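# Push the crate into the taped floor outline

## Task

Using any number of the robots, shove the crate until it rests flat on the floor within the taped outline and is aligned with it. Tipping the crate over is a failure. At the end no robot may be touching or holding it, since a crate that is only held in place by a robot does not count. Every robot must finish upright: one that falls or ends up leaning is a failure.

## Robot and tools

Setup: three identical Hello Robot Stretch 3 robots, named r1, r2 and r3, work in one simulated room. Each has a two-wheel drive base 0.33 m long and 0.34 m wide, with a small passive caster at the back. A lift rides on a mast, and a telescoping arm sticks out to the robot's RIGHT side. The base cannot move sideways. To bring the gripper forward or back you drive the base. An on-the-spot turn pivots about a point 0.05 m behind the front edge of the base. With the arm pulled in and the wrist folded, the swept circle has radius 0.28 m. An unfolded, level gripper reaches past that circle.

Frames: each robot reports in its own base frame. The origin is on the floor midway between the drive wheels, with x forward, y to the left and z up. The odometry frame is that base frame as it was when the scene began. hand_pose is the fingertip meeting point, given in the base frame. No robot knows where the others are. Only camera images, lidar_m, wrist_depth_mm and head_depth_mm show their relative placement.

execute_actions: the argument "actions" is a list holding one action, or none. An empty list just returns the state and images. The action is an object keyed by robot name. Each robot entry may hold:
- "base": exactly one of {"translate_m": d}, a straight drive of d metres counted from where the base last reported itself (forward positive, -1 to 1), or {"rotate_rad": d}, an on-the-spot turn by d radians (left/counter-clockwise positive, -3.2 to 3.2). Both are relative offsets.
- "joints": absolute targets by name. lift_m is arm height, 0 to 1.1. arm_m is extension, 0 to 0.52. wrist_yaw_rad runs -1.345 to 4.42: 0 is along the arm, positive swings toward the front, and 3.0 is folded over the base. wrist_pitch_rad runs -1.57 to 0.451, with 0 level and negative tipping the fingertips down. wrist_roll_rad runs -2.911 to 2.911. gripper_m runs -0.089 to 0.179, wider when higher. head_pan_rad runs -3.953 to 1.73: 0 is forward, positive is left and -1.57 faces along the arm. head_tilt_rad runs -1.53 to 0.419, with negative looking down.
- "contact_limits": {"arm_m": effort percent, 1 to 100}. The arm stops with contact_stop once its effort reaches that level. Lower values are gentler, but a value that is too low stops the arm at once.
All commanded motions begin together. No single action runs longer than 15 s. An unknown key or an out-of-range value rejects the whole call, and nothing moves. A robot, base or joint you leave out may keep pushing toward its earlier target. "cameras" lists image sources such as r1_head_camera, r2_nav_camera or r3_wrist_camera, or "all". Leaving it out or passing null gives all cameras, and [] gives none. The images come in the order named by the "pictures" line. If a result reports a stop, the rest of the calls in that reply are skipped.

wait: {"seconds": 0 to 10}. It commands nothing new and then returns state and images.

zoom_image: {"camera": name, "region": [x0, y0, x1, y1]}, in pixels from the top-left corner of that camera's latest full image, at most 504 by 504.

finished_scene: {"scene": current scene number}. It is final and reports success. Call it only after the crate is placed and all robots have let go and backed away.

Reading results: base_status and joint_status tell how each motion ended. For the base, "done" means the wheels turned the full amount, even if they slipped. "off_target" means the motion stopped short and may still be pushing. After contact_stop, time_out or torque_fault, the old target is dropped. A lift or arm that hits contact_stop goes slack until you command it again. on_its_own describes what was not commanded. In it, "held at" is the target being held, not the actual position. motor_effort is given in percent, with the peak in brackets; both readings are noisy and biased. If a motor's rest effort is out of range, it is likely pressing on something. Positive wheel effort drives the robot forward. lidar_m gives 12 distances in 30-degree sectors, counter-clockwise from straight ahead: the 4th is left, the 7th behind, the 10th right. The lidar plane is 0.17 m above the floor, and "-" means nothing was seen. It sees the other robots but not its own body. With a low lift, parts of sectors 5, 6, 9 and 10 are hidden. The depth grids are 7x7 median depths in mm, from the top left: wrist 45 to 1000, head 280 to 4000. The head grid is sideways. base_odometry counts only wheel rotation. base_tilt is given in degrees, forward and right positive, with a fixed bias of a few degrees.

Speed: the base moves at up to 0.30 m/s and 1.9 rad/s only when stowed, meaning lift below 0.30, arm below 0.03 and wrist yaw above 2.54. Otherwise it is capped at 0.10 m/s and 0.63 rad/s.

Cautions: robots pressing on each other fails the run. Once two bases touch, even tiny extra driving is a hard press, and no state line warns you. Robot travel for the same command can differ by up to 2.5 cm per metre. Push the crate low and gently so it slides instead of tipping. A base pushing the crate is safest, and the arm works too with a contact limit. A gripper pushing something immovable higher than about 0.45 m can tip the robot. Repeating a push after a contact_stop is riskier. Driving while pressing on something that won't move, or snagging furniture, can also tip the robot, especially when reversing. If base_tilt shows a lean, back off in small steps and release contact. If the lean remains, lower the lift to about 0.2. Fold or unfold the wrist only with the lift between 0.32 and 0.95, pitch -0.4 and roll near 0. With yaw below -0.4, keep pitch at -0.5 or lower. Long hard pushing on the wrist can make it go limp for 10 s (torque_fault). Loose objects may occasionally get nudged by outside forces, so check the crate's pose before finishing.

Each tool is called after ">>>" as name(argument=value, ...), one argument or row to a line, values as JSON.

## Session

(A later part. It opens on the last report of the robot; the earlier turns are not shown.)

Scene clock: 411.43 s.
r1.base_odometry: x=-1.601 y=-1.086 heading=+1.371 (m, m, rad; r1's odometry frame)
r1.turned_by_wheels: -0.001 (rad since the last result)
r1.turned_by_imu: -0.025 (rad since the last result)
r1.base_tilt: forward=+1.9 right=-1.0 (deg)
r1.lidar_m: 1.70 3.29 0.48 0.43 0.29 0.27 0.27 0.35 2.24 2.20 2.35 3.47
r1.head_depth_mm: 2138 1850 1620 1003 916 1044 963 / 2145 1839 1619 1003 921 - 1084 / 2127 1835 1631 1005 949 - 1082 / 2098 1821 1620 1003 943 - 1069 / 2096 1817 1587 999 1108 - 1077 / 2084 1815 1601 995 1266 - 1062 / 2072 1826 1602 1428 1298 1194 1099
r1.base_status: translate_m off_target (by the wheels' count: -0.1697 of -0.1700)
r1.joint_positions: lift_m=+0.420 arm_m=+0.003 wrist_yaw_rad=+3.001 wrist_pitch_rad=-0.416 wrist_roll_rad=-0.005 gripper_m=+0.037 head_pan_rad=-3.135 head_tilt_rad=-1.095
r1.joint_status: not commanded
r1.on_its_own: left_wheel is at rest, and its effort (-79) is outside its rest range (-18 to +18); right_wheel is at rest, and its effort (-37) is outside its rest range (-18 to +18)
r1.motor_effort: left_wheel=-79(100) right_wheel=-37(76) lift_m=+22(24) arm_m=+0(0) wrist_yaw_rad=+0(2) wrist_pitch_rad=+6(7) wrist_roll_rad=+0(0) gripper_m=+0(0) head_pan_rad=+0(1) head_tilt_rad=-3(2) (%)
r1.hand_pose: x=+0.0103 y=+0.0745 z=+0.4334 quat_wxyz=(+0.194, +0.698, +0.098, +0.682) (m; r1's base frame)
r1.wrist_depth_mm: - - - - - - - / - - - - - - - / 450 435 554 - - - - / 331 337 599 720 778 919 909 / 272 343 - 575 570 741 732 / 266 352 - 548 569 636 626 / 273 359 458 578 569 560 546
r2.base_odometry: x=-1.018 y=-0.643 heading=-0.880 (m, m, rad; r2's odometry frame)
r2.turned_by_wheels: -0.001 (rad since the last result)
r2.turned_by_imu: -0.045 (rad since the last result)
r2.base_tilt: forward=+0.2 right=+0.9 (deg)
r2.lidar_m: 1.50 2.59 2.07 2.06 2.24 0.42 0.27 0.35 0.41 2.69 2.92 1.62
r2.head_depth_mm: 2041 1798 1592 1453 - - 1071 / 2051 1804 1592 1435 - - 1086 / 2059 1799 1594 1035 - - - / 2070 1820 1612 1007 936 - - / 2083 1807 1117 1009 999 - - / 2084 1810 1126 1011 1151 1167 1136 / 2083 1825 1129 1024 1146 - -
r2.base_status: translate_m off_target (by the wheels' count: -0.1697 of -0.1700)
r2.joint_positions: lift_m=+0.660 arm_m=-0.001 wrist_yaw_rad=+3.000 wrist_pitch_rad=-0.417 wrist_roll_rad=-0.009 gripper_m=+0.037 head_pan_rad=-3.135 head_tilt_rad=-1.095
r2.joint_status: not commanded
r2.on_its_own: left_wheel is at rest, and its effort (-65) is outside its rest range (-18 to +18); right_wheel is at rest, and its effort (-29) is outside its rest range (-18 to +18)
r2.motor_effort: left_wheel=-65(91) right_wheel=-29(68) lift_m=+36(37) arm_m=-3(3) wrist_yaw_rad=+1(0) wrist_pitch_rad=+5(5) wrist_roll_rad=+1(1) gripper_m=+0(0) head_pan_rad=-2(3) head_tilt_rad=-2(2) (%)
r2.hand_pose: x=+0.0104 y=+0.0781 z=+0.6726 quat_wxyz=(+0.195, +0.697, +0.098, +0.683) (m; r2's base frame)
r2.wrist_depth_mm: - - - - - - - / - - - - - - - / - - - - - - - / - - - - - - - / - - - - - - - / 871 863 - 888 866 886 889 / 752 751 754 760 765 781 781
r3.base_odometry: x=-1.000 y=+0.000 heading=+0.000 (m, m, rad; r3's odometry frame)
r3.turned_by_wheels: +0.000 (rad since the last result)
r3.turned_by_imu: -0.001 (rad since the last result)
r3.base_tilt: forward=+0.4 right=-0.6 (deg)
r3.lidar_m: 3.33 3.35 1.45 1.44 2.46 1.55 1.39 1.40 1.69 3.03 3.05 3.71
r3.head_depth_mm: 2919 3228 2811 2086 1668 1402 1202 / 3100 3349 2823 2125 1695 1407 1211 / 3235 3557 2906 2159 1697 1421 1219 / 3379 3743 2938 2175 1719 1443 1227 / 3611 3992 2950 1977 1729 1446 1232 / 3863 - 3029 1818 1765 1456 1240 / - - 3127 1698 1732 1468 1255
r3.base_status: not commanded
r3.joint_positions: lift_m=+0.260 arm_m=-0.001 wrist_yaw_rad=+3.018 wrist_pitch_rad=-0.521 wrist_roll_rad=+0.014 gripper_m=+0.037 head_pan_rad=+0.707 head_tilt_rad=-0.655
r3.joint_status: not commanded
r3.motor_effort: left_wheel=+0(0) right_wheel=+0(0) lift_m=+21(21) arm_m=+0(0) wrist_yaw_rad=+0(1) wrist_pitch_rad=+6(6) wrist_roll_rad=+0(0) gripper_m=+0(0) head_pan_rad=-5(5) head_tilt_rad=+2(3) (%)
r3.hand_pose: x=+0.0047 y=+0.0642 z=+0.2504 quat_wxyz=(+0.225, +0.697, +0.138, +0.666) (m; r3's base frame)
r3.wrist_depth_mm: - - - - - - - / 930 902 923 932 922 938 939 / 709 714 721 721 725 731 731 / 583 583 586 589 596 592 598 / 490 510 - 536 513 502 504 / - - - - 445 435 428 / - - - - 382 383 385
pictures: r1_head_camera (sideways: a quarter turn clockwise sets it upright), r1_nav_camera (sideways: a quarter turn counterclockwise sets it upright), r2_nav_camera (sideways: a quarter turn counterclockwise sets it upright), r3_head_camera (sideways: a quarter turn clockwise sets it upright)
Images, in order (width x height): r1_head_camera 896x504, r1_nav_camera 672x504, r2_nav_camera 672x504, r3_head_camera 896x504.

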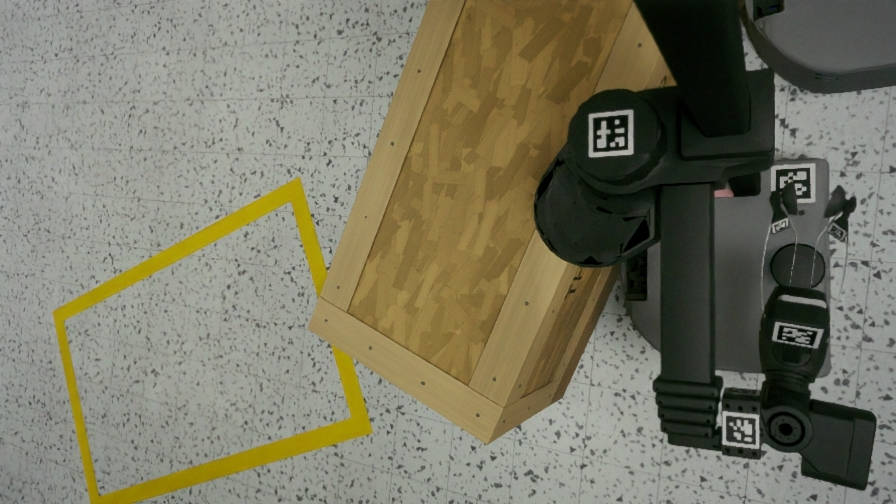

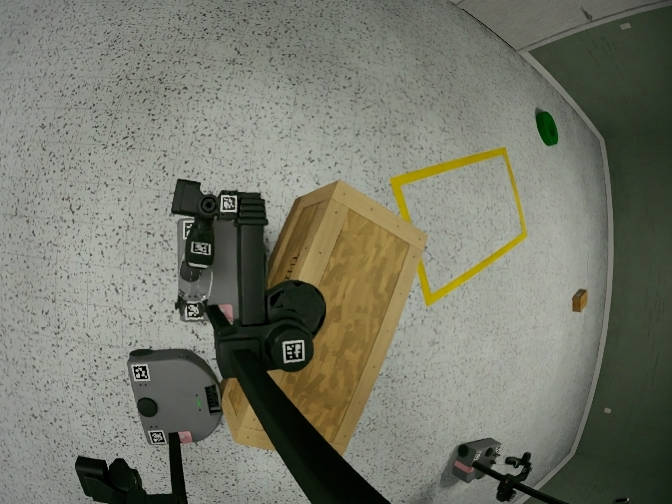

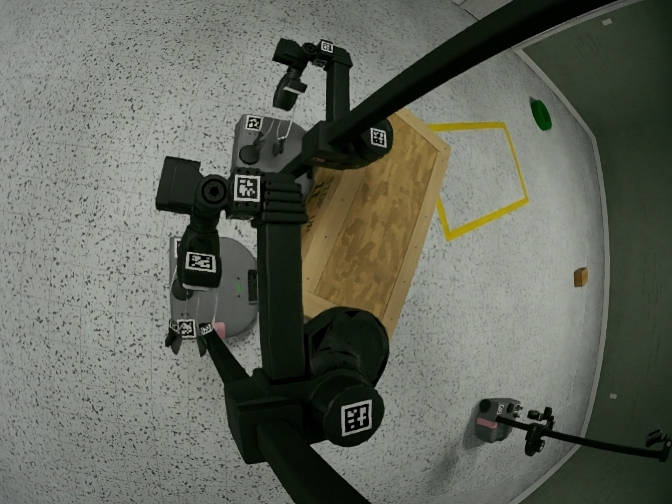

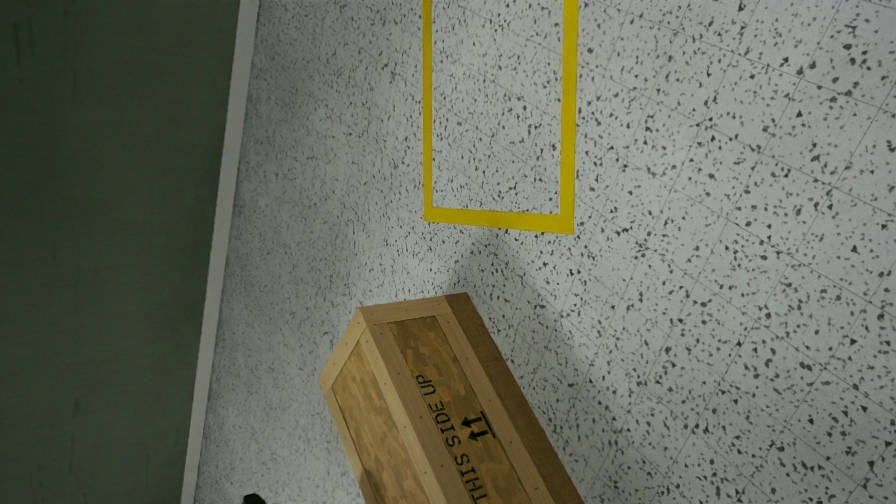

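>>> execute_actions(
  actions=[
    {"r1":{"base":{"translate_m":-0.3}},"r2":{"base":{"translate_m":-0.3}}},
  ],
  cameras=["r1_nav_camera","r1_head_camera","r3_head_camera"],
)

Scene clock: 418.87 s.
r1.base_odometry: x=-1.661 y=-1.380 heading=+1.370 (m, m, rad; r1's odometry frame)
r1.turned_by_wheels: -0.001 (rad since the last result)
r1.turned_by_imu: -0.001 (rad since the last result)
r1.base_tilt: forward=+1.9 right=-1.1 (deg)
r1.lidar_m: 2.00 3.32 0.47 0.42 0.29 0.27 0.27 0.35 2.21 2.17 2.32 3.41
r1.head_depth_mm: 2124 1841 1627 1004 914 1043 966 / 2124 1838 1629 1005 921 - 1090 / 2123 1848 1611 1008 947 - 1079 / 2086 1821 1622 1003 942 - 1067 / 2073 1828 1578 999 1118 - 1075 / 2106 1844 1591 997 1256 - 1067 / 2103 1803 1596 1437 1293 1183 1096
r1.base_status: translate_m off_target (by the wheels' count: -0.2997 of -0.3000)
r1.joint_positions: lift_m=+0.420 arm_m=+0.003 wrist_yaw_rad=+3.001 wrist_pitch_rad=-0.416 wrist_roll_rad=-0.005 gripper_m=+0.037 head_pan_rad=-3.135 head_tilt_rad=-1.095
r1.joint_status: not commanded
r1.on_its_own: left_wheel is at rest, and its effort (-78) is outside its rest range (-18 to +18); right_wheel is at rest, and its effort (-36) is outside its rest range (-18 to +18)
r1.motor_effort: left_wheel=-78(99) right_wheel=-36(60) lift_m=+22(23) arm_m=+0(0) wrist_yaw_rad=-1(0) wrist_pitch_rad=+7(7) wrist_roll_rad=+0(0) gripper_m=+0(0) head_pan_rad=-2(1) head_tilt_rad=-2(3) (%)
r1.hand_pose: x=+0.0103 y=+0.0745 z=+0.4334 quat_wxyz=(+0.194, +0.698, +0.098, +0.682) (m; r1's base frame)
r1.wrist_depth_mm: - - - - - - - / - - - - - - - / 452 434 538 - - - - / 332 338 585 696 749 936 923 / 270 336 - 568 568 764 742 / 267 346 - 548 551 640 628 / 273 364 455 583 560 554 543
r2.base_odometry: x=-1.209 y=-0.412 heading=-0.881 (m, m, rad; r2's odometry frame)
r2.turned_by_wheels: -0.001 (rad since the last result)
r2.turned_by_imu: -0.026 (rad since the last result)
r2.base_tilt: forward=+0.2 right=+0.9 (deg)
r2.lidar_m: 1.79 2.68 2.13 2.09 2.26 0.44 0.27 0.35 0.40 2.66 2.85 4.04
r2.head_depth_mm: 2076 1802 1601 1445 - - 1071 / 2051 1774 1600 1440 - - 1081 / 2064 1797 1600 1029 - - - / 2069 1805 1604 1008 938 - - / 2085 1831 1119 1005 980 - - / 2095 1811 1125 1011 1149 1164 1136 / 2106 1827 1129 1008 1149 - -
r2.base_status: translate_m off_target (by the wheels' count: -0.2997 of -0.3000)
r2.joint_positions: lift_m=+0.660 arm_m=-0.001 wrist_yaw_rad=+3.000 wrist_pitch_rad=-0.417 wrist_roll_rad=-0.009 gripper_m=+0.037 head_pan_rad=-3.135 head_tilt_rad=-1.095
r2.joint_status: not commanded
r2.on_its_own: left_wheel is at rest, and its effort (-71) is outside its rest range (-18 to +18); right_wheel is at rest, and its effort (-28) is outside its rest range (-18 to +18)
r2.motor_effort: left_wheel=-71(78) right_wheel=-28(49) lift_m=+36(36) arm_m=-3(3) wrist_yaw_rad=+0(1) wrist_pitch_rad=+5(5) wrist_roll_rad=+1(1) gripper_m=+1(0) head_pan_rad=-3(3) head_tilt_rad=-1(2) (%)
r2.hand_pose: x=+0.0104 y=+0.0781 z=+0.6726 quat_wxyz=(+0.195, +0.697, +0.098, +0.683) (m; r2's base frame)
r2.wrist_depth_mm: - - - - - - - / - - - - - - - / - - - - - - - / - - - - - - - / - - - - - - - / 873 882 - 868 875 896 889 / 759 754 778 773 771 767 772
r3.base_odometry: x=-1.000 y=+0.000 heading=+0.000 (m, m, rad; r3's odometry frame)
r3.turned_by_wheels: +0.000 (rad since the last result)
r3.turned_by_imu: -0.001 (rad since the last result)
r3.base_tilt: forward=+0.4 right=-0.6 (deg)
r3.lidar_m: 3.32 1.46 1.19 1.68 2.46 1.54 1.39 1.40 1.69 3.02 3.05 3.70
r3.head_depth_mm: 2927 3207 2794 2079 1677 1405 1204 / 3029 3392 2853 2125 1693 1410 1215 / 3234 3611 2913 2076 1709 1427 1216 / 3396 3729 2940 1773 1720 1432 1227 / 3615 3961 2954 1659 1700 1449 1237 / 3793 - 2905 1561 1627 1468 1247 / - - 1822 1579 1480 1462 1251
r3.base_status: not commanded
r3.joint_positions: lift_m=+0.260 arm_m=-0.001 wrist_yaw_rad=+3.018 wrist_pitch_rad=-0.521 wrist_roll_rad=+0.014 gripper_m=+0.037 head_pan_rad=+0.707 head_tilt_rad=-0.655
r3.joint_status: not commanded
r3.motor_effort: left_wheel=+0(0) right_wheel=+1(1) lift_m=+21(21) arm_m=+0(0) wrist_yaw_rad=+0(1) wrist_pitch_rad=+6(6) wrist_roll_rad=+0(0) gripper_m=+1(1) head_pan_rad=-5(4) head_tilt_rad=+2(1) (%)
r3.hand_pose: x=+0.0047 y=+0.0642 z=+0.2504 quat_wxyz=(+0.225, +0.697, +0.138, +0.666) (m; r3's base frame)
r3.wrist_depth_mm: - - - - - - - / 931 906 919 929 931 957 955 / 710 730 723 725 740 732 739 / 582 589 588 591 592 598 598 / 495 511 - 531 518 504 504 / - - - - 443 434 435 / - - - - 378 384 384
pictures: r1_head_camera (sideways: a quarter turn clockwise sets it upright), r1_nav_camera (sideways: a quarter turn counterclockwise sets it upright), r3_head_camera (sideways: a quarter turn clockwise sets it upright)
Images, in order (width x height): r1_head_camera 896x504, r1_nav_camera 672x504, r3_head_camera 896x504.

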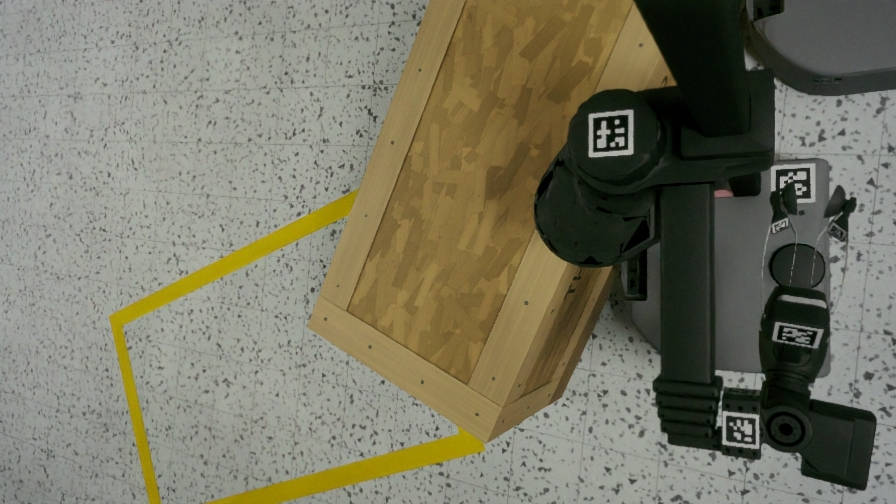

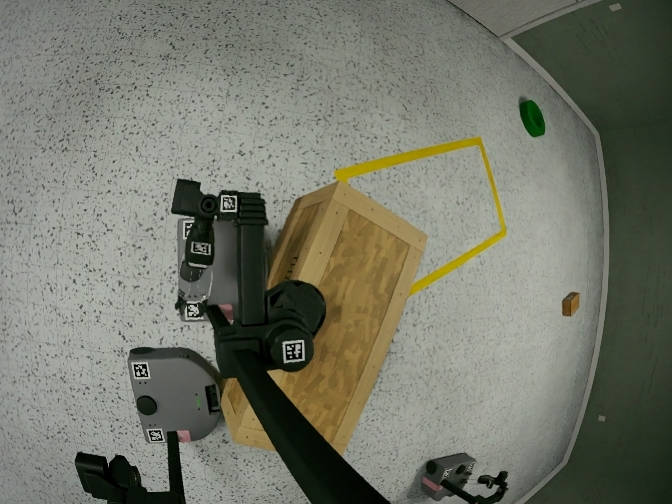

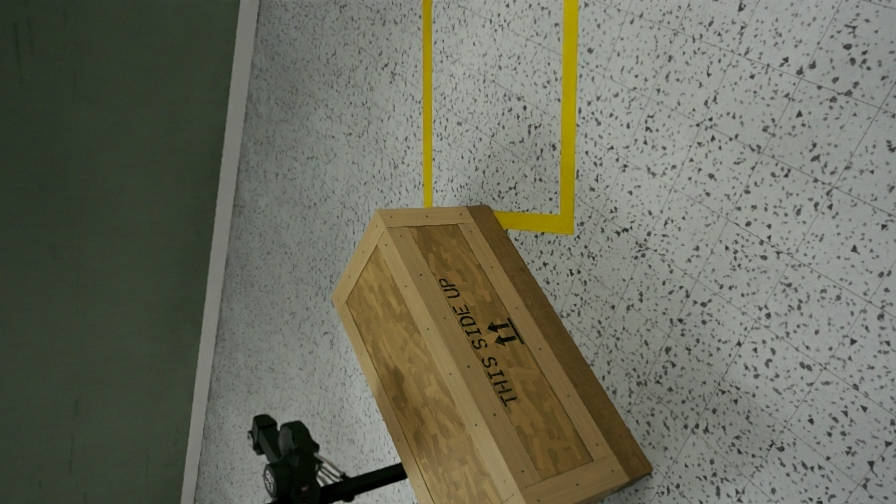

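>>> execute_actions(
  actions=[
    {"r1":{"base":{"translate_m":-0.5}},"r2":{"base":{"translate_m":-0.5}},"r3":{"base":{"rotate_rad":-0.6},"joints":{"head_pan_rad":0.9}}},
  ],
  cameras=["r1_nav_camera","r1_head_camera","r3_nav_camera"],
)

Scene clock: 453.50 s.
r1.base_odometry: x=-1.761 y=-1.869 heading=+1.369 (m, m, rad; r1's odometry frame)
r1.turned_by_wheels: -0.001 (rad since the last result)
r1.turned_by_imu: -0.003 (rad since the last result)
r1.base_tilt: forward=+1.9 right=-1.0 (deg)
r1.lidar_m: 2.49 3.40 0.47 0.43 0.29 0.27 0.27 0.35 2.16 2.12 2.27 3.30
r1.head_depth_mm: 2138 1831 1626 1004 911 1034 959 / 2139 1827 1635 1004 924 - 1083 / 2117 1835 1607 1006 947 - 1088 / 2116 1823 1603 1000 942 - 1069 / 2107 1830 1583 995 1108 - 1073 / 2088 1819 1599 993 1259 - 1065 / 2105 1843 1599 1426 1297 1187 1096
r1.base_status: translate_m off_target (by the wheels' count: -0.4997 of -0.5000)
r1.joint_positions: lift_m=+0.420 arm_m=+0.003 wrist_yaw_rad=+3.001 wrist_pitch_rad=-0.416 wrist_roll_rad=-0.005 gripper_m=+0.037 head_pan_rad=-3.135 head_tilt_rad=-1.095
r1.joint_status: not commanded
r1.on_its_own: left_wheel is at rest, and its effort (-83) is outside its rest range (-18 to +18); right_wheel is at rest, and its effort (-34) is outside its rest range (-18 to +18)
r1.motor_effort: left_wheel=-83(100) right_wheel=-34(60) lift_m=+22(23) arm_m=+0(0) wrist_yaw_rad=+0(1) wrist_pitch_rad=+7(7) wrist_roll_rad=+0(0) gripper_m=-1(0) head_pan_rad=-1(1) head_tilt_rad=-2(3) (%)
r1.hand_pose: x=+0.0103 y=+0.0745 z=+0.4334 quat_wxyz=(+0.194, +0.698, +0.098, +0.682) (m; r1's base frame)
r1.wrist_depth_mm: - - - - - - - / - - - - - - - / 456 433 563 - - - - / 329 335 591 713 780 931 915 / 275 337 - 564 591 764 745 / 264 350 - 538 557 644 635 / 274 361 456 571 566 544 543
r2.base_odometry: x=-1.527 y=-0.026 heading=-0.882 (m, m, rad; r2's odometry frame)
r2.turned_by_wheels: -0.001 (rad since the last result)
r2.turned_by_imu: -0.019 (rad since the last result)
r2.base_tilt: forward=+0.2 right=+0.9 (deg)
r2.lidar_m: 2.28 2.79 2.18 2.15 2.30 0.46 0.27 0.35 0.40 2.61 2.78 4.09
r2.head_depth_mm: 2050 1786 1602 1454 - - 1070 / 2061 1799 1595 1463 - - 1089 / 2060 1804 1601 1032 - - - / 2069 1807 1592 1003 938 - - / 2072 1812 1115 1006 961 - - / 2077 1805 1120 1008 1134 1160 1137 / 2095 1825 1127 1009 1139 - -
r2.base_status: translate_m off_target (by the wheels' count: -0.4997 of -0.5000)
r2.joint_positions: lift_m=+0.660 arm_m=-0.001 wrist_yaw_rad=+3.000 wrist_pitch_rad=-0.417 wrist_roll_rad=-0.009 gripper_m=+0.037 head_pan_rad=-3.135 head_tilt_rad=-1.095
r2.joint_status: not commanded
r2.on_its_own: left_wheel is at rest, and its effort (-68) is outside its rest range (-18 to +18); right_wheel is at rest, and its effort (-28) is outside its rest range (-18 to +18)
r2.motor_effort: left_wheel=-68(79) right_wheel=-28(46) lift_m=+35(35) arm_m=-3(3) wrist_yaw_rad=+0(1) wrist_pitch_rad=+5(5) wrist_roll_rad=+1(1) gripper_m=+1(0) head_pan_rad=-3(3) head_tilt_rad=-2(2) (%)
r2.hand_pose: x=+0.0104 y=+0.0781 z=+0.6726 quat_wxyz=(+0.195, +0.697, +0.098, +0.683) (m; r2's base frame)
r2.wrist_depth_mm: - - - - - - - / - - - - - - - / - - - - - - - / - - - - - - - / - - - - - - - / 846 883 - 880 857 901 905 / 755 770 767 761 759 766 783
r3.base_odometry: x=-1.000 y=+0.000 heading=-0.600 (m, m, rad; r3's odometry frame)
r3.turned_by_wheels: -0.600 (rad since the last result)
r3.turned_by_imu: -0.592 (rad since the last result)
r3.base_tilt: forward=+0.4 right=-0.5 (deg)
r3.lidar_m: 3.53 3.32 0.95 0.82 1.25 2.75 1.60 1.39 1.39 1.62 2.82 3.03
r3.head_depth_mm: 2796 3110 2741 2101 1673 1399 1202 / 2854 3195 2854 2119 1693 1402 1212 / 2884 3203 2913 2134 1717 1426 1217 / 2940 3273 2951 2027 1727 1428 1225 / 2969 3343 2983 1568 1565 1435 1237 / 3019 3388 3011 1555 1320 1361 1248 / 3075 3387 3069 1631 1246 1185 1257
r3.base_status: done
r3.joint_positions: lift_m=+0.260 arm_m=-0.001 wrist_yaw_rad=+3.018 wrist_pitch_rad=-0.521 wrist_roll_rad=+0.014 gripper_m=+0.037 head_pan_rad=+0.893 head_tilt_rad=-0.654
r3.joint_status: all done
r3.motor_effort: left_wheel=+2(11) right_wheel=-2(9) lift_m=+21(22) arm_m=+0(0) wrist_yaw_rad=-1(0) wrist_pitch_rad=+6(6) wrist_roll_rad=+0(0) gripper_m=+0(1) head_pan_rad=+4(24) head_tilt_rad=+3(2) (%)
r3.hand_pose: x=+0.0047 y=+0.0642 z=+0.2504 quat_wxyz=(+0.225, +0.697, +0.138, +0.666) (m; r3's base frame)
r3.wrist_depth_mm: - - - 839 965 - - / 903 893 912 881 937 948 939 / 709 711 723 713 721 731 728 / 582 586 588 589 600 595 594 / 496 506 - 531 513 507 504 / - - - - 444 431 432 / - - - - 381 382 382
pictures: r1_head_camera (sideways: a quarter turn clockwise sets it upright), r1_nav_camera (sideways: a quarter turn counterclockwise sets it upright), r3_nav_camera (sideways: a quarter turn counterclockwise sets it upright)
Images, in order (width x height): r1_head_camera 896x504, r1_nav_camera 672x504, r3_nav_camera 672x504.

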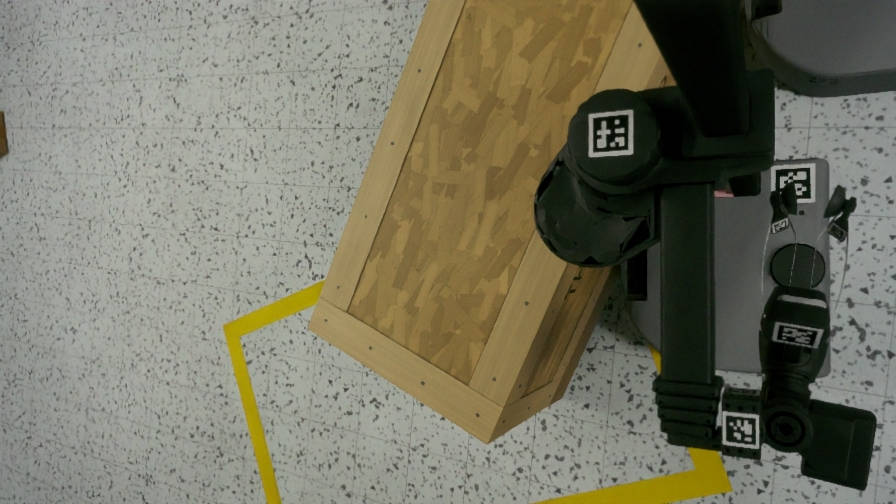

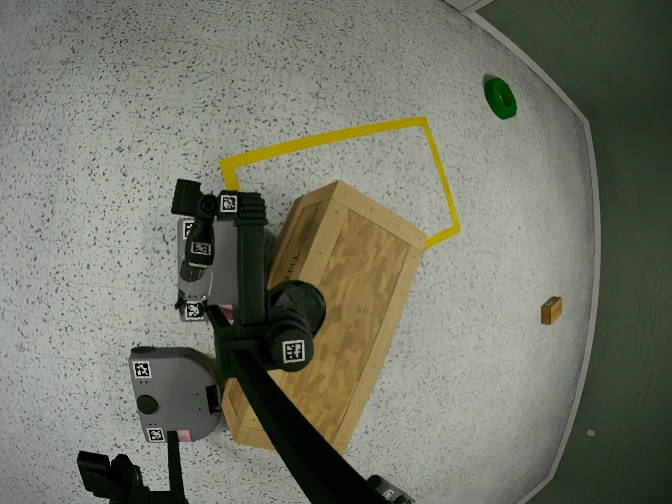

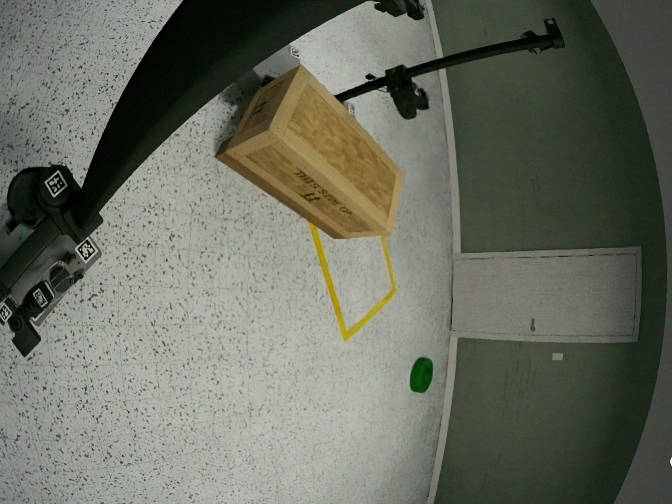

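>>> execute_actions(
  actions=[
    {"r1":{"base":{"translate_m":-0.63}},"r2":{"base":{"translate_m":-0.63}},"r3":{"base":{"rotate_rad":0.15},"joints":{"head_pan_rad":0.9,"head_tilt_rad":-0.9}}},
  ],
  cameras=["r1_nav_camera","r1_head_camera","r3_nav_camera","r3_head_camera"],
)

Scene clock: 478.20 s.
r1.base_odometry: x=-1.888 y=-2.486 heading=+1.368 (m, m, rad; r1's odometry frame)
r1.turned_by_wheels: -0.001 (rad since the last result)
r1.turned_by_imu: -0.005 (rad since the last result)
r1.base_tilt: forward=+1.9 right=-1.0 (deg)
r1.lidar_m: 3.10 3.48 0.47 0.43 0.29 0.27 0.27 0.35 2.09 2.04 2.21 3.21
r1.head_depth_mm: 2146 1846 1633 1013 913 1032 964 / 2005 1838 1605 1003 923 - 1081 / 2120 1833 1621 1006 946 - 1082 / 2129 1811 1619 1002 942 - 1073 / 2099 1834 1573 993 1090 - 1075 / 2087 1815 1591 997 1261 - 1070 / 2106 1820 1603 1431 1289 1185 1103
r1.base_status: translate_m off_target (by the wheels' count: -0.6296 of -0.6300)
r1.joint_positions: lift_m=+0.420 arm_m=+0.003 wrist_yaw_rad=+3.001 wrist_pitch_rad=-0.416 wrist_roll_rad=-0.005 gripper_m=+0.037 head_pan_rad=-3.135 head_tilt_rad=-1.095
r1.joint_status: not commanded
r1.on_its_own: left_wheel is at rest, and its effort (-90) is outside its rest range (-18 to +18); right_wheel is at rest, and its effort (-32) is outside its rest range (-18 to +18)
r1.motor_effort: left_wheel=-90(99) right_wheel=-32(58) lift_m=+23(23) arm_m=+0(0) wrist_yaw_rad=+1(1) wrist_pitch_rad=+7(7) wrist_roll_rad=+0(0) gripper_m=+0(0) head_pan_rad=-1(1) head_tilt_rad=-2(2) (%)
r1.hand_pose: x=+0.0103 y=+0.0745 z=+0.4334 quat_wxyz=(+0.194, +0.698, +0.098, +0.682) (m; r1's base frame)
r1.wrist_depth_mm: - - - - - - - / - - - - - - - / 453 437 580 - - - - / 331 337 598 694 782 970 915 / 272 339 - 569 588 767 738 / 270 354 - 542 564 649 621 / 276 361 458 581 559 550 547
r2.base_odometry: x=-1.926 y=+0.461 heading=-0.883 (m, m, rad; r2's odometry frame)
r2.turned_by_wheels: -0.001 (rad since the last result)
r2.turned_by_imu: -0.010 (rad since the last result)
r2.base_tilt: forward=+0.3 right=+0.9 (deg)
r2.lidar_m: 2.91 2.87 2.23 2.20 2.35 0.48 0.27 0.34 0.40 2.53 2.72 3.99
r2.head_depth_mm: 2068 1781 1594 1452 - - 1071 / 2054 1800 1588 1448 - - 1085 / 2064 1793 1598 1033 - - - / 2020 1814 1605 1001 935 - - / 2085 1810 1120 1007 952 - - / 2087 1801 1115 1008 1119 1159 1132 / 2106 1823 1122 1007 1138 - -
r2.base_status: translate_m off_target (by the wheels' count: -0.6297 of -0.6300)
r2.joint_positions: lift_m=+0.660 arm_m=-0.001 wrist_yaw_rad=+3.000 wrist_pitch_rad=-0.417 wrist_roll_rad=-0.009 gripper_m=+0.037 head_pan_rad=-3.135 head_tilt_rad=-1.095
r2.joint_status: not commanded
r2.on_its_own: left_wheel is at rest, and its effort (-62) is outside its rest range (-18 to +18); right_wheel is at rest, and its effort (-32) is outside its rest range (-18 to +18)
r2.motor_effort: left_wheel=-62(77) right_wheel=-32(45) lift_m=+35(35) arm_m=-2(3) wrist_yaw_rad=+1(0) wrist_pitch_rad=+5(5) wrist_roll_rad=+1(0) gripper_m=+1(1) head_pan_rad=-4(3) head_tilt_rad=-2(2) (%)
r2.hand_pose: x=+0.0104 y=+0.0781 z=+0.6726 quat_wxyz=(+0.195, +0.697, +0.098, +0.683) (m; r2's base frame)
r2.wrist_depth_mm: - - - - - - - / - - - - - - - / - - - - - - - / - - - - - - - / - - - - - - - / 880 871 - 890 860 893 889 / 767 774 753 768 780 780 776
r3.base_odometry: x=-1.000 y=+0.000 heading=-0.450 (m, m, rad; r3's odometry frame)
r3.turned_by_wheels: +0.150 (rad since the last result)
r3.turned_by_imu: +0.146 (rad since the last result)
r3.base_tilt: forward=+0.4 right=-0.5 (deg)
r3.lidar_m: 3.60 0.68 0.75 4.31 5.69 2.22 1.50 1.39 1.41 1.79 3.03 3.07
r3.head_depth_mm: 2866 2368 1343 1165 1361 1245 1114 / 2957 2371 1363 1151 1258 1251 1117 / 2998 1258 1729 1188 1371 1256 1125 / 2959 1487 1660 1387 1410 1271 1132 / 3210 2270 2028 1482 1368 1278 1138 / 3180 761 1981 1601 1408 1288 1151 / 3272 767 1947 1728 1484 1294 1161
r3.base_status: done
r3.joint_positions: lift_m=+0.260 arm_m=-0.001 wrist_yaw_rad=+3.018 wrist_pitch_rad=-0.521 wrist_roll_rad=+0.014 gripper_m=+0.037 head_pan_rad=+0.893 head_tilt_rad=-0.889
r3.joint_status: all done
r3.motor_effort: left_wheel=-2(8) right_wheel=+3(10) lift_m=+21(22) arm_m=+0(0) wrist_yaw_rad=+0(0) wrist_pitch_rad=+6(6) wrist_roll_rad=+0(0) gripper_m=+0(0) head_pan_rad=+4(3) head_tilt_rad=-4(23) (%)
r3.hand_pose: x=+0.0047 y=+0.0642 z=+0.2504 quat_wxyz=(+0.225, +0.697, +0.138, +0.666) (m; r3's base frame)
r3.wrist_depth_mm: - - - - 779 725 570 / 902 896 915 910 799 764 587 / 710 719 722 729 724 727 672 / 584 587 591 589 590 594 581 / 489 511 - 537 514 502 501 / - - - - 446 432 439 / - - - - 381 381 384
pictures: r1_head_camera (sideways: a quarter turn clockwise sets it upright), r1_nav_camera (sideways: a quarter turn counterclockwise sets it upright), r3_head_camera (sideways: a quarter turn clockwise sets it upright), r3_nav_camera (sideways: a quarter turn counterclockwise sets it upright)
Images, in order (width x height): r1_head_camera 896x504, r1_nav_camera 672x504, r3_head_camera 896x504, r3_nav_camera 672x504.

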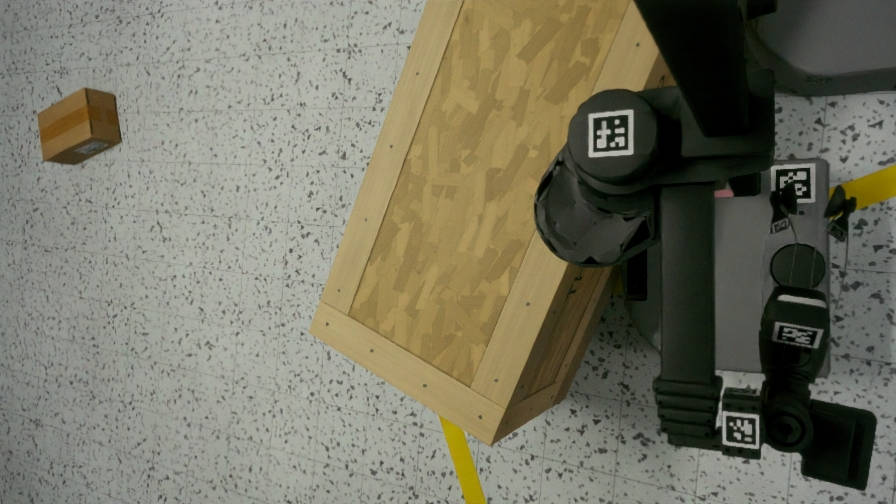

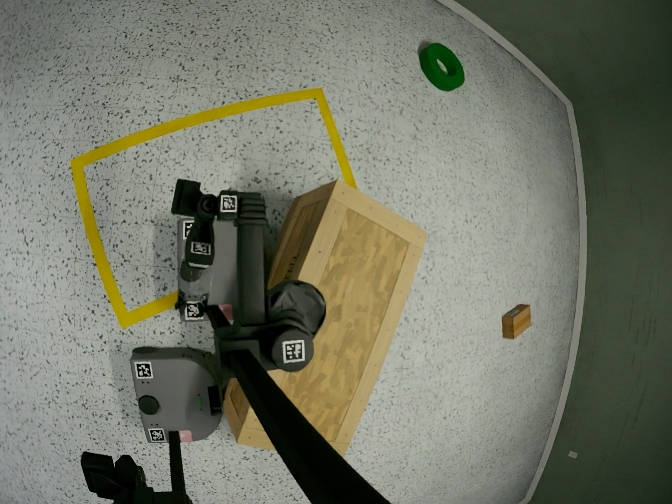

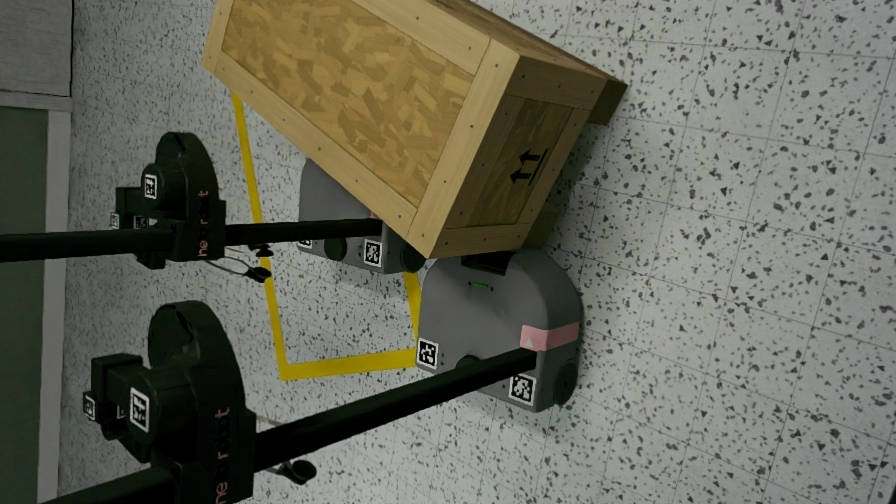

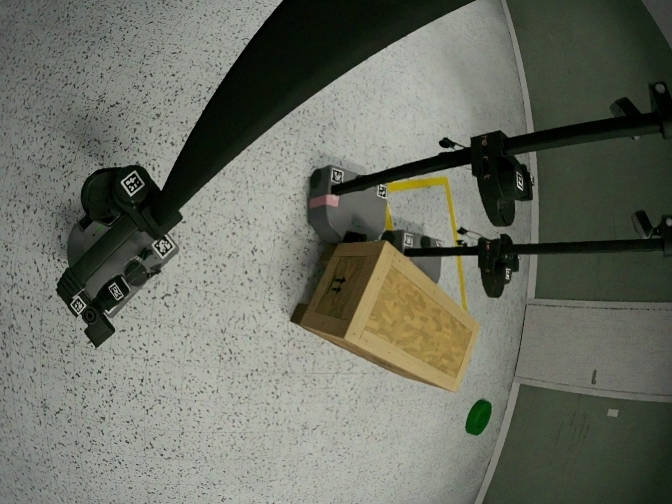

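>>> execute_actions(
  actions=[
    {"r1":{"base":{"translate_m":0.04},"joints":{"lift_m":0.29}},"r2":{"base":{"translate_m":0.2},"joints":{"lift_m":0.5}},"r3":{"base":{"rotate_rad":-0.18}}},
  ],
  cameras=[],
)

>>> execute_actions(
  actions=[
    {"r1":{"base":{"rotate_rad":1.22}},"r2":{"base":{"translate_m":0.25},"joints":{"lift_m":0.29}},"r3":{"base":{"translate_m":0.68},"joints":{"head_pan_rad":-3.14,"head_tilt_rad":-1.1}}},
  ],
  cameras=[],
)

>>> execute_actions(
  actions=[
    {"r1":{"base":{"translate_m":-0.54}},"r2":{"base":{"rotate_rad":1.6},"joints":{"head_pan_rad":1.0,"head_tilt_rad":-0.9}},"r3":{"base":{"rotate_rad":-1.33}}},
  ],
  cameras=["r1_nav_camera","r3_head_camera","r3_nav_camera"],
)

Scene clock: 502.63 s.
r1.base_odometry: x=-1.879 y=-2.447 heading=+1.368 (m, m, rad; r1's odometry frame)
r1.turned_by_wheels: +0.000 (rad since the last result)
r1.turned_by_imu: +0.000 (rad since the last result)
r1.base_tilt: forward=+1.9 right=-1.0 (deg)
r1.lidar_m: 3.06 3.46 0.55 0.49 0.33 0.31 0.31 0.39 2.08 2.04 2.22 3.22
r1.head_depth_mm: 2128 1836 1627 1003 912 1148 1097 / 2000 1818 1622 1006 924 1136 1099 / 2097 1838 1606 1008 924 - 1085 / 2110 1832 1125 1003 940 - 1067 / 2104 1800 1118 997 1252 - 1073 / 2103 1840 1606 1014 1276 1206 1065 / 2082 1800 1596 1438 1293 1183 1087
r1.base_status: done
r1.joint_positions: lift_m=+0.290 arm_m=+0.003 wrist_yaw_rad=+3.001 wrist_pitch_rad=-0.416 wrist_roll_rad=-0.005 gripper_m=+0.037 head_pan_rad=-3.135 head_tilt_rad=-1.095
r1.joint_status: all done
r1.motor_effort: left_wheel=+1(70) right_wheel=+0(29) lift_m=+21(20) arm_m=+0(0) wrist_yaw_rad=-1(1) wrist_pitch_rad=+6(7) wrist_roll_rad=+0(0) gripper_m=+0(0) head_pan_rad=-3(1) head_tilt_rad=-2(2) (%)
r1.hand_pose: x=+0.0103 y=+0.0745 z=+0.3035 quat_wxyz=(+0.194, +0.698, +0.098, +0.682) (m; r1's base frame)
r1.wrist_depth_mm: 397 - - - - - - / 285 326 - - - - - / 290 347 - - 602 581 890 / 294 368 774 762 478 463 659 / 301 383 - 599 498 507 566 / 307 393 - 518 485 497 474 / 306 - - - 430 418 412
r2.base_odometry: x=-1.799 y=+0.306 heading=-0.883 (m, m, rad; r2's odometry frame)
r2.turned_by_wheels: +0.000 (rad since the last result)
r2.turned_by_imu: +0.001 (rad since the last result)
r2.base_tilt: forward=+0.2 right=+0.9 (deg)
r2.lidar_m: 2.71 2.85 2.22 2.18 1.06 3.42 0.47 0.51 0.55 2.56 2.74 4.01
r2.head_depth_mm: 2054 1793 1594 1425 1319 - 1072 / 2064 1806 1565 1428 1335 - 1072 / 2065 1794 1112 1205 - - - / 2059 1814 1119 1038 1279 - - / 2082 1799 1122 1057 1315 1231 - / 2094 1804 1124 1188 1281 1228 - / 2094 1265 1127 894 1122 1213 1122
r2.base_status: done
r2.joint_positions: lift_m=+0.500 arm_m=-0.001 wrist_yaw_rad=+3.000 wrist_pitch_rad=-0.417 wrist_roll_rad=-0.009 gripper_m=+0.037 head_pan_rad=-3.135 head_tilt_rad=-1.095
r2.joint_status: all done
r2.motor_effort: left_wheel=+0(50) right_wheel=-1(31) lift_m=+26(30) arm_m=-3(2) wrist_yaw_rad=+0(0) wrist_pitch_rad=+5(5) wrist_roll_rad=+1(1) gripper_m=+0(0) head_pan_rad=-3(4) head_tilt_rad=-2(2) (%)
r2.hand_pose: x=+0.0104 y=+0.0781 z=+0.5130 quat_wxyz=(+0.195, +0.697, +0.098, +0.683) (m; r2's base frame)
r2.wrist_depth_mm: 677 - - - - - - / - - - - - - - / 882 946 - - - - - / 835 918 - - - - - / 805 812 - 834 852 832 848 / 699 695 - 707 703 707 729 / 614 615 607 610 614 621 624
r3.base_odometry: x=-1.000 y=+0.000 heading=-0.630 (m, m, rad; r3's odometry frame)
r3.turned_by_wheels: -0.180 (rad since the last result)
r3.turned_by_imu: -0.178 (rad since the last result)
r3.base_tilt: forward=+0.5 right=-0.5 (deg)
r3.lidar_m: 3.46 0.68 0.70 0.93 3.59 2.91 1.63 1.39 1.39 1.59 2.69 3.02
r3.head_depth_mm: 2907 2363 1833 1635 1410 1244 1111 / 2911 2390 1370 1230 1386 1247 1116 / 2933 2431 1375 1164 1315 1263 1131 / 2973 2468 1389 1196 1388 1271 1131 / 3027 2406 1637 1290 1426 1280 1139 / 2973 2399 1994 1667 1435 1281 1147 / 3126 2567 2085 1512 1375 1303 1158
r3.base_status: done
r3.joint_positions: lift_m=+0.260 arm_m=-0.001 wrist_yaw_rad=+3.018 wrist_pitch_rad=-0.521 wrist_roll_rad=+0.014 gripper_m=+0.037 head_pan_rad=+0.893 head_tilt_rad=-0.889
r3.joint_status: not commanded
r3.motor_effort: left_wheel=+2(10) right_wheel=-3(9) lift_m=+21(21) arm_m=+0(0) wrist_yaw_rad=+0(0) wrist_pitch_rad=+6(6) wrist_roll_rad=+0(0) gripper_m=+0(1) head_pan_rad=+4(5) head_tilt_rad=-6(4) (%)
r3.hand_pose: x=+0.0047 y=+0.0642 z=+0.2504 quat_wxyz=(+0.225, +0.697, +0.138, +0.666) (m; r3's base frame)
r3.wrist_depth_mm: - - 955 863 - 652 537 / 907 894 938 892 836 688 583 / 709 708 720 723 721 700 675 / 586 586 584 588 598 594 593 / 487 513 - 530 519 503 508 / - - - - 447 436 436 / - - - - 380 381 385
pictures: none
No camera images: the call's "cameras" was empty. Leave "cameras" out to get every camera's image.

Scene clock: 506.60 s.
r1.base_odometry: x=-1.880 y=-2.447 heading=+2.588 (m, m, rad; r1's odometry frame)
r1.turned_by_wheels: +1.220 (rad since the last result)
r1.turned_by_imu: +1.219 (rad since the last result)
r1.base_tilt: forward=+1.9 right=-1.0 (deg)
r1.lidar_m: 2.68 0.41 0.31 0.31 0.32 0.46 2.05 2.07 2.38 4.03 3.06 0.73
r1.head_depth_mm: 2174 1815 1620 1452 925 846 827 / 2121 1837 1626 1444 1290 1144 1081 / 2067 1829 1619 1451 1349 - 1080 / 2018 1824 1602 1441 1323 - 1065 / 2015 1830 1604 1442 1298 - 1070 / 1958 1814 1605 1442 1298 1212 1068 / 1946 1810 1609 1446 1286 1181 1083
r1.base_status: done
r1.joint_positions: lift_m=+0.290 arm_m=+0.003 wrist_yaw_rad=+3.001 wrist_pitch_rad=-0.416 wrist_roll_rad=-0.005 gripper_m=+0.037 head_pan_rad=-3.135 head_tilt_rad=-1.095
r1.joint_status: not commanded
r1.motor_effort: left_wheel=-2(12) right_wheel=+3(9) lift_m=+21(21) arm_m=+0(0) wrist_yaw_rad=-1(1) wrist_pitch_rad=+6(7) wrist_roll_rad=+0(0) gripper_m=+0(0) head_pan_rad=-1(1) head_tilt_rad=-2(2) (%)
r1.hand_pose: x=+0.0103 y=+0.0745 z=+0.3035 quat_wxyz=(+0.194, +0.698, +0.098, +0.682) (m; r1's base frame)
r1.wrist_depth_mm: 395 - 319 318 323 327 331 / 319 324 333 335 353 359 369 / 353 360 365 377 389 394 406 / 389 396 405 420 431 446 472 / 425 450 - 464 475 502 542 / 502 493 - 509 489 487 483 / 461 - - - 435 422 410
r2.base_odometry: x=-1.641 y=+0.113 heading=-0.883 (m, m, rad; r2's odometry frame)
r2.turned_by_wheels: +0.000 (rad since the last result)
r2.turned_by_imu: +0.001 (rad since the last result)
r2.base_tilt: forward=+0.2 right=+0.9 (deg)
r2.lidar_m: 2.47 2.83 2.20 2.16 2.31 1.36 0.72 0.72 2.64 2.59 2.77 4.06
r2.head_depth_mm: 1289 1577 1598 1424 1303 1200 1088 / 2057 1710 1593 1429 1309 - 1072 / 2054 1261 1314 1445 1327 - - / 2055 1265 1157 1396 1304 - - / 2086 1262 1195 1418 1307 1230 - / 2068 1268 1293 1435 1317 1219 - / 2088 1273 1384 1285 1292 1201 1109
r2.base_status: done
r2.joint_positions: lift_m=+0.290 arm_m=-0.001 wrist_yaw_rad=+3.000 wrist_pitch_rad=-0.417 wrist_roll_rad=-0.009 gripper_m=+0.037 head_pan_rad=-3.135 head_tilt_rad=-1.095
r2.joint_status: all done
r2.motor_effort: left_wheel=+1(11) right_wheel=-1(8) lift_m=+26(31) arm_m=-3(3) wrist_yaw_rad=+0(0) wrist_pitch_rad=+5(5) wrist_roll_rad=+1(1) gripper_m=+0(1) head_pan_rad=-3(3) head_tilt_rad=-3(2) (%)
r2.hand_pose: x=+0.0104 y=+0.0781 z=+0.3030 quat_wxyz=(+0.195, +0.697, +0.098, +0.683) (m; r2's base frame)
r2.wrist_depth_mm: - - - - - - - / - - - - - - - / 828 809 844 854 866 891 873 / 659 671 667 684 682 679 692 / 543 543 - 561 572 578 570 / 459 481 - - 460 479 480 / - - - - 413 419 422
r3.base_odometry: x=-0.450 y=-0.401 heading=-0.630 (m, m, rad; r3's odometry frame)
r3.turned_by_wheels: +0.000 (rad since the last result)
r3.turned_by_imu: -0.002 (rad since the last result)
r3.base_tilt: forward=+0.4 right=-0.5 (deg)
r3.lidar_m: 2.92 2.87 0.62 0.46 0.46 3.88 2.19 1.86 1.85 2.12 2.56 2.55
r3.head_depth_mm: 2042 1782 1589 1418 1287 1194 1075 / 2067 1814 1602 1426 1312 - - / 2079 1823 1612 1447 1321 - - / 2129 1841 1629 1455 1317 - - / 2154 1848 1634 1464 1327 1237 - / 2063 1885 1660 1482 1337 1227 1132 / 1967 1900 1669 1498 1341 1226 1131
r3.base_status: done
r3.joint_positions: lift_m=+0.260 arm_m=-0.001 wrist_yaw_rad=+3.018 wrist_pitch_rad=-0.521 wrist_roll_rad=+0.014 gripper_m=+0.037 head_pan_rad=-3.133 head_tilt_rad=-1.087
r3.joint_status: all done
r3.motor_effort: left_wheel=+2(13) right_wheel=-3(7) lift_m=+21(21) arm_m=+0(0) wrist_yaw_rad=+0(0) wrist_pitch_rad=+6(6) wrist_roll_rad=+0(0) gripper_m=+1(0) head_pan_rad=-5(58) head_tilt_rad=-6(22) (%)
r3.hand_pose: x=+0.0047 y=+0.0642 z=+0.2504 quat_wxyz=(+0.225, +0.697, +0.138, +0.666) (m; r3's base frame)
r3.wrist_depth_mm: 981 - 477 543 661 844 - / 912 896 527 607 753 893 958 / 713 714 572 663 722 725 732 / 578 588 586 587 591 595 603 / 491 514 - 529 514 502 503 / - - - - 446 435 434 / - - - - 382 380 383
pictures: none
No camera images: the call's "cameras" was empty. Leave "cameras" out to get every camera's image.

Scene clock: 510.03 s.
r1.base_odometry: x=-1.420 y=-2.731 heading=+2.588 (m, m, rad; r1's odometry frame)
r1.turned_by_wheels: +0.000 (rad since the last result)
r1.turned_by_imu: +0.001 (rad since the last result)
r1.base_tilt: forward=+1.9 right=-1.0 (deg)
r1.lidar_m: 1.10 0.45 0.35 0.49 3.16 1.81 1.53 1.53 1.79 3.05 3.33 1.09
r1.head_depth_mm: 1783 1839 1625 1453 1310 1161 1096 / 1689 1840 1621 1454 1307 1218 1101 / 1643 1826 1601 1439 1344 - 1085 / 1597 1784 1616 1448 1330 - 1065 / 1540 1748 1617 1441 1297 - 1071 / 1481 1737 1602 1433 1303 1207 1067 / 1444 1702 1598 1429 1297 1179 1088
r1.base_status: done
r1.joint_positions: lift_m=+0.290 arm_m=+0.003 wrist_yaw_rad=+3.001 wrist_pitch_rad=-0.416 wrist_roll_rad=-0.005 gripper_m=+0.037 head_pan_rad=-3.135 head_tilt_rad=-1.095
r1.joint_status: not commanded
r1.motor_effort: left_wheel=-2(15) right_wheel=+3(7) lift_m=+20(21) arm_m=+0(0) wrist_yaw_rad=-1(0) wrist_pitch_rad=+7(7) wrist_roll_rad=+0(0) gripper_m=+0(0) head_pan_rad=-1(1) head_tilt_rad=-2(2) (%)
r1.hand_pose: x=+0.0103 y=+0.0745 z=+0.3035 quat_wxyz=(+0.194, +0.698, +0.098, +0.682) (m; r1's base frame)
r1.wrist_depth_mm: - - - - 353 351 354 / - - - - 383 386 395 / - - - 982 422 427 437 / 845 805 802 764 460 471 488 / 676 645 - 620 523 540 551 / 549 541 - 536 484 494 483 / 454 - - - 428 416 413
r2.base_odometry: x=-1.641 y=+0.113 heading=+0.717 (m, m, rad; r2's odometry frame)
r2.turned_by_wheels: +1.600 (rad since the last result)
r2.turned_by_imu: +1.579 (rad since the last result)
r2.base_tilt: forward=+0.2 right=+0.9 (deg)
r2.lidar_m: 2.16 2.32 1.50 0.72 0.88 1.21 2.58 2.79 4.12 2.46 2.79 2.20
r2.head_depth_mm: 2738 2377 1930 1637 1421 1257 1127 / 2910 2365 1934 1650 1437 1265 1128 / 3044 2387 1948 1648 1420 1260 1125 / 3078 2387 1946 1652 1424 1264 1132 / 3020 2390 1902 1667 1433 1265 1127 / 3141 2392 1716 1625 1437 1272 1134 / 3073 2194 1684 1217 1197 1269 1136
r2.base_status: done
r2.joint_positions: lift_m=+0.290 arm_m=-0.001 wrist_yaw_rad=+3.000 wrist_pitch_rad=-0.417 wrist_roll_rad=-0.009 gripper_m=+0.037 head_pan_rad=+0.993 head_tilt_rad=-0.902
r2.joint_status: all done
r2.motor_effort: left_wheel=-1(9) right_wheel=+3(11) lift_m=+26(26) arm_m=-3(3) wrist_yaw_rad=+0(0) wrist_pitch_rad=+5(5) wrist_roll_rad=+1(1) gripper_m=+0(1) head_pan_rad=+3(49) head_tilt_rad=+1(16) (%)
r2.hand_pose: x=+0.0104 y=+0.0781 z=+0.3030 quat_wxyz=(+0.195, +0.697, +0.098, +0.683) (m; r2's base frame)
r2.wrist_depth_mm: 842 - 713 933 - - - / 931 - 776 - - - - / 830 821 827 827 851 856 888 / 653 661 678 679 696 687 694 / 545 541 - 559 573 561 568 / 466 481 - - 463 480 480 / - - - - 415 415 416
r3.base_odometry: x=-0.450 y=-0.401 heading=-1.960 (m, m, rad; r3's odometry frame)
r3.turned_by_wheels: -1.330 (rad since the last result)
r3.turned_by_imu: -1.308 (rad since the last result)
r3.base_tilt: forward=+0.4 right=-0.6 (deg)
r3.lidar_m: 2.54 2.55 2.62 3.02 0.87 0.52 0.46 1.40 2.73 1.95 1.86 1.91
r3.head_depth_mm: 2061 1790 1103 1057 1292 1196 1077 / 2071 1805 1113 1038 1298 - - / 2100 1830 1125 1031 1293 - - / 2134 1840 1130 1058 1302 - - / 2133 1808 1634 1465 1332 1243 - / 1379 1672 1658 1474 1337 1216 1129 / 1540 1830 1673 1495 1349 1233 1132
r3.base_status: done
r3.joint_positions: lift_m=+0.260 arm_m=-0.001 wrist_yaw_rad=+3.018 wrist_pitch_rad=-0.521 wrist_roll_rad=+0.014 gripper_m=+0.037 head_pan_rad=-3.134 head_tilt_rad=-1.087
r3.joint_status: not commanded
r3.motor_effort: left_wheel=+2(12) right_wheel=-2(10) lift_m=+22(21) arm_m=+0(0) wrist_yaw_rad=+0(1) wrist_pitch_rad=+6(6) wrist_roll_rad=+0(0) gripper_m=+0(1) head_pan_rad=-5(4) head_tilt_rad=-5(4) (%)
r3.hand_pose: x=+0.0047 y=+0.0642 z=+0.2504 quat_wxyz=(+0.225, +0.697, +0.138, +0.666) (m; r3's base frame)
r3.wrist_depth_mm: - - - - - - - / 898 889 920 935 935 952 956 / 714 723 715 715 730 736 733 / 580 586 592 591 601 596 592 / 489 511 - 530 511 501 504 / - - - - 446 437 436 / - - - - 381 384 381
pictures: r1_nav_camera (sideways: a quarter turn counterclockwise sets it upright), r3_head_camera (sideways: a quarter turn clockwise sets it upright), r3_nav_camera (sideways: a quarter turn counterclockwise sets it upright)
Images, in order (width x height): r1_nav_camera 672x504, r3_head_camera 896x504, r3_nav_camera 672x504.

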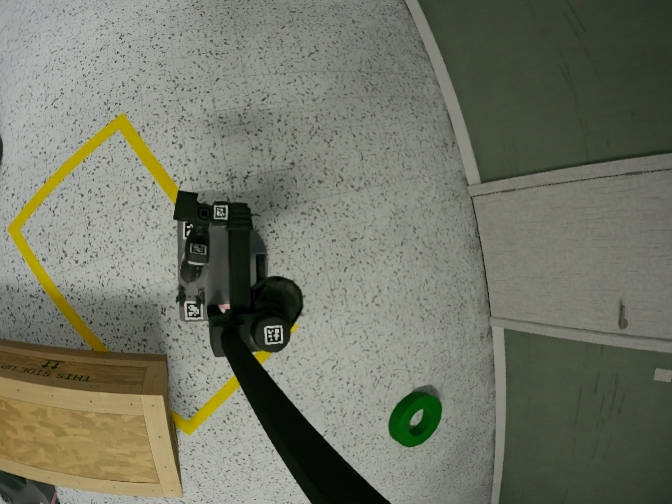

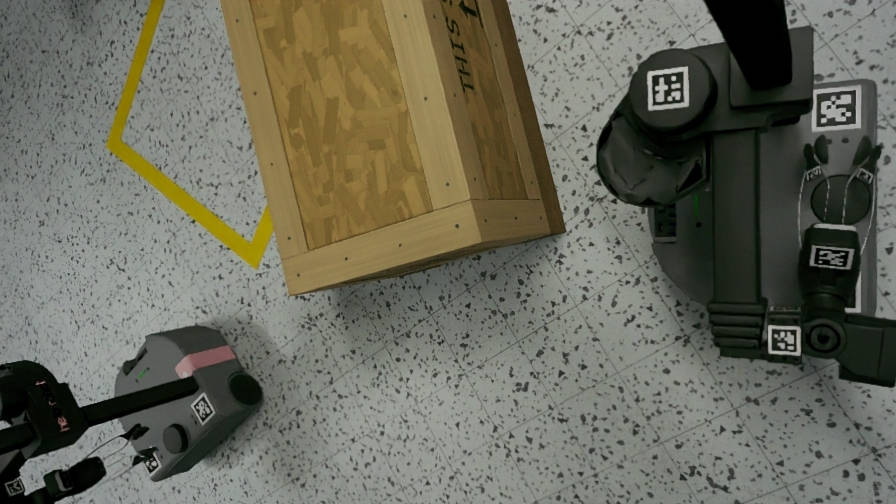

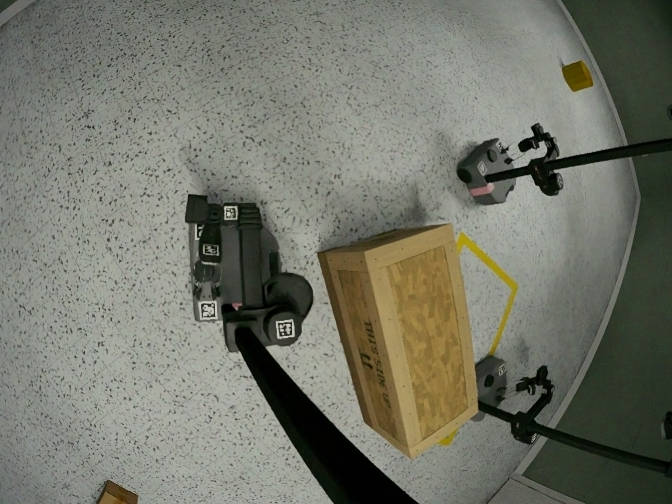

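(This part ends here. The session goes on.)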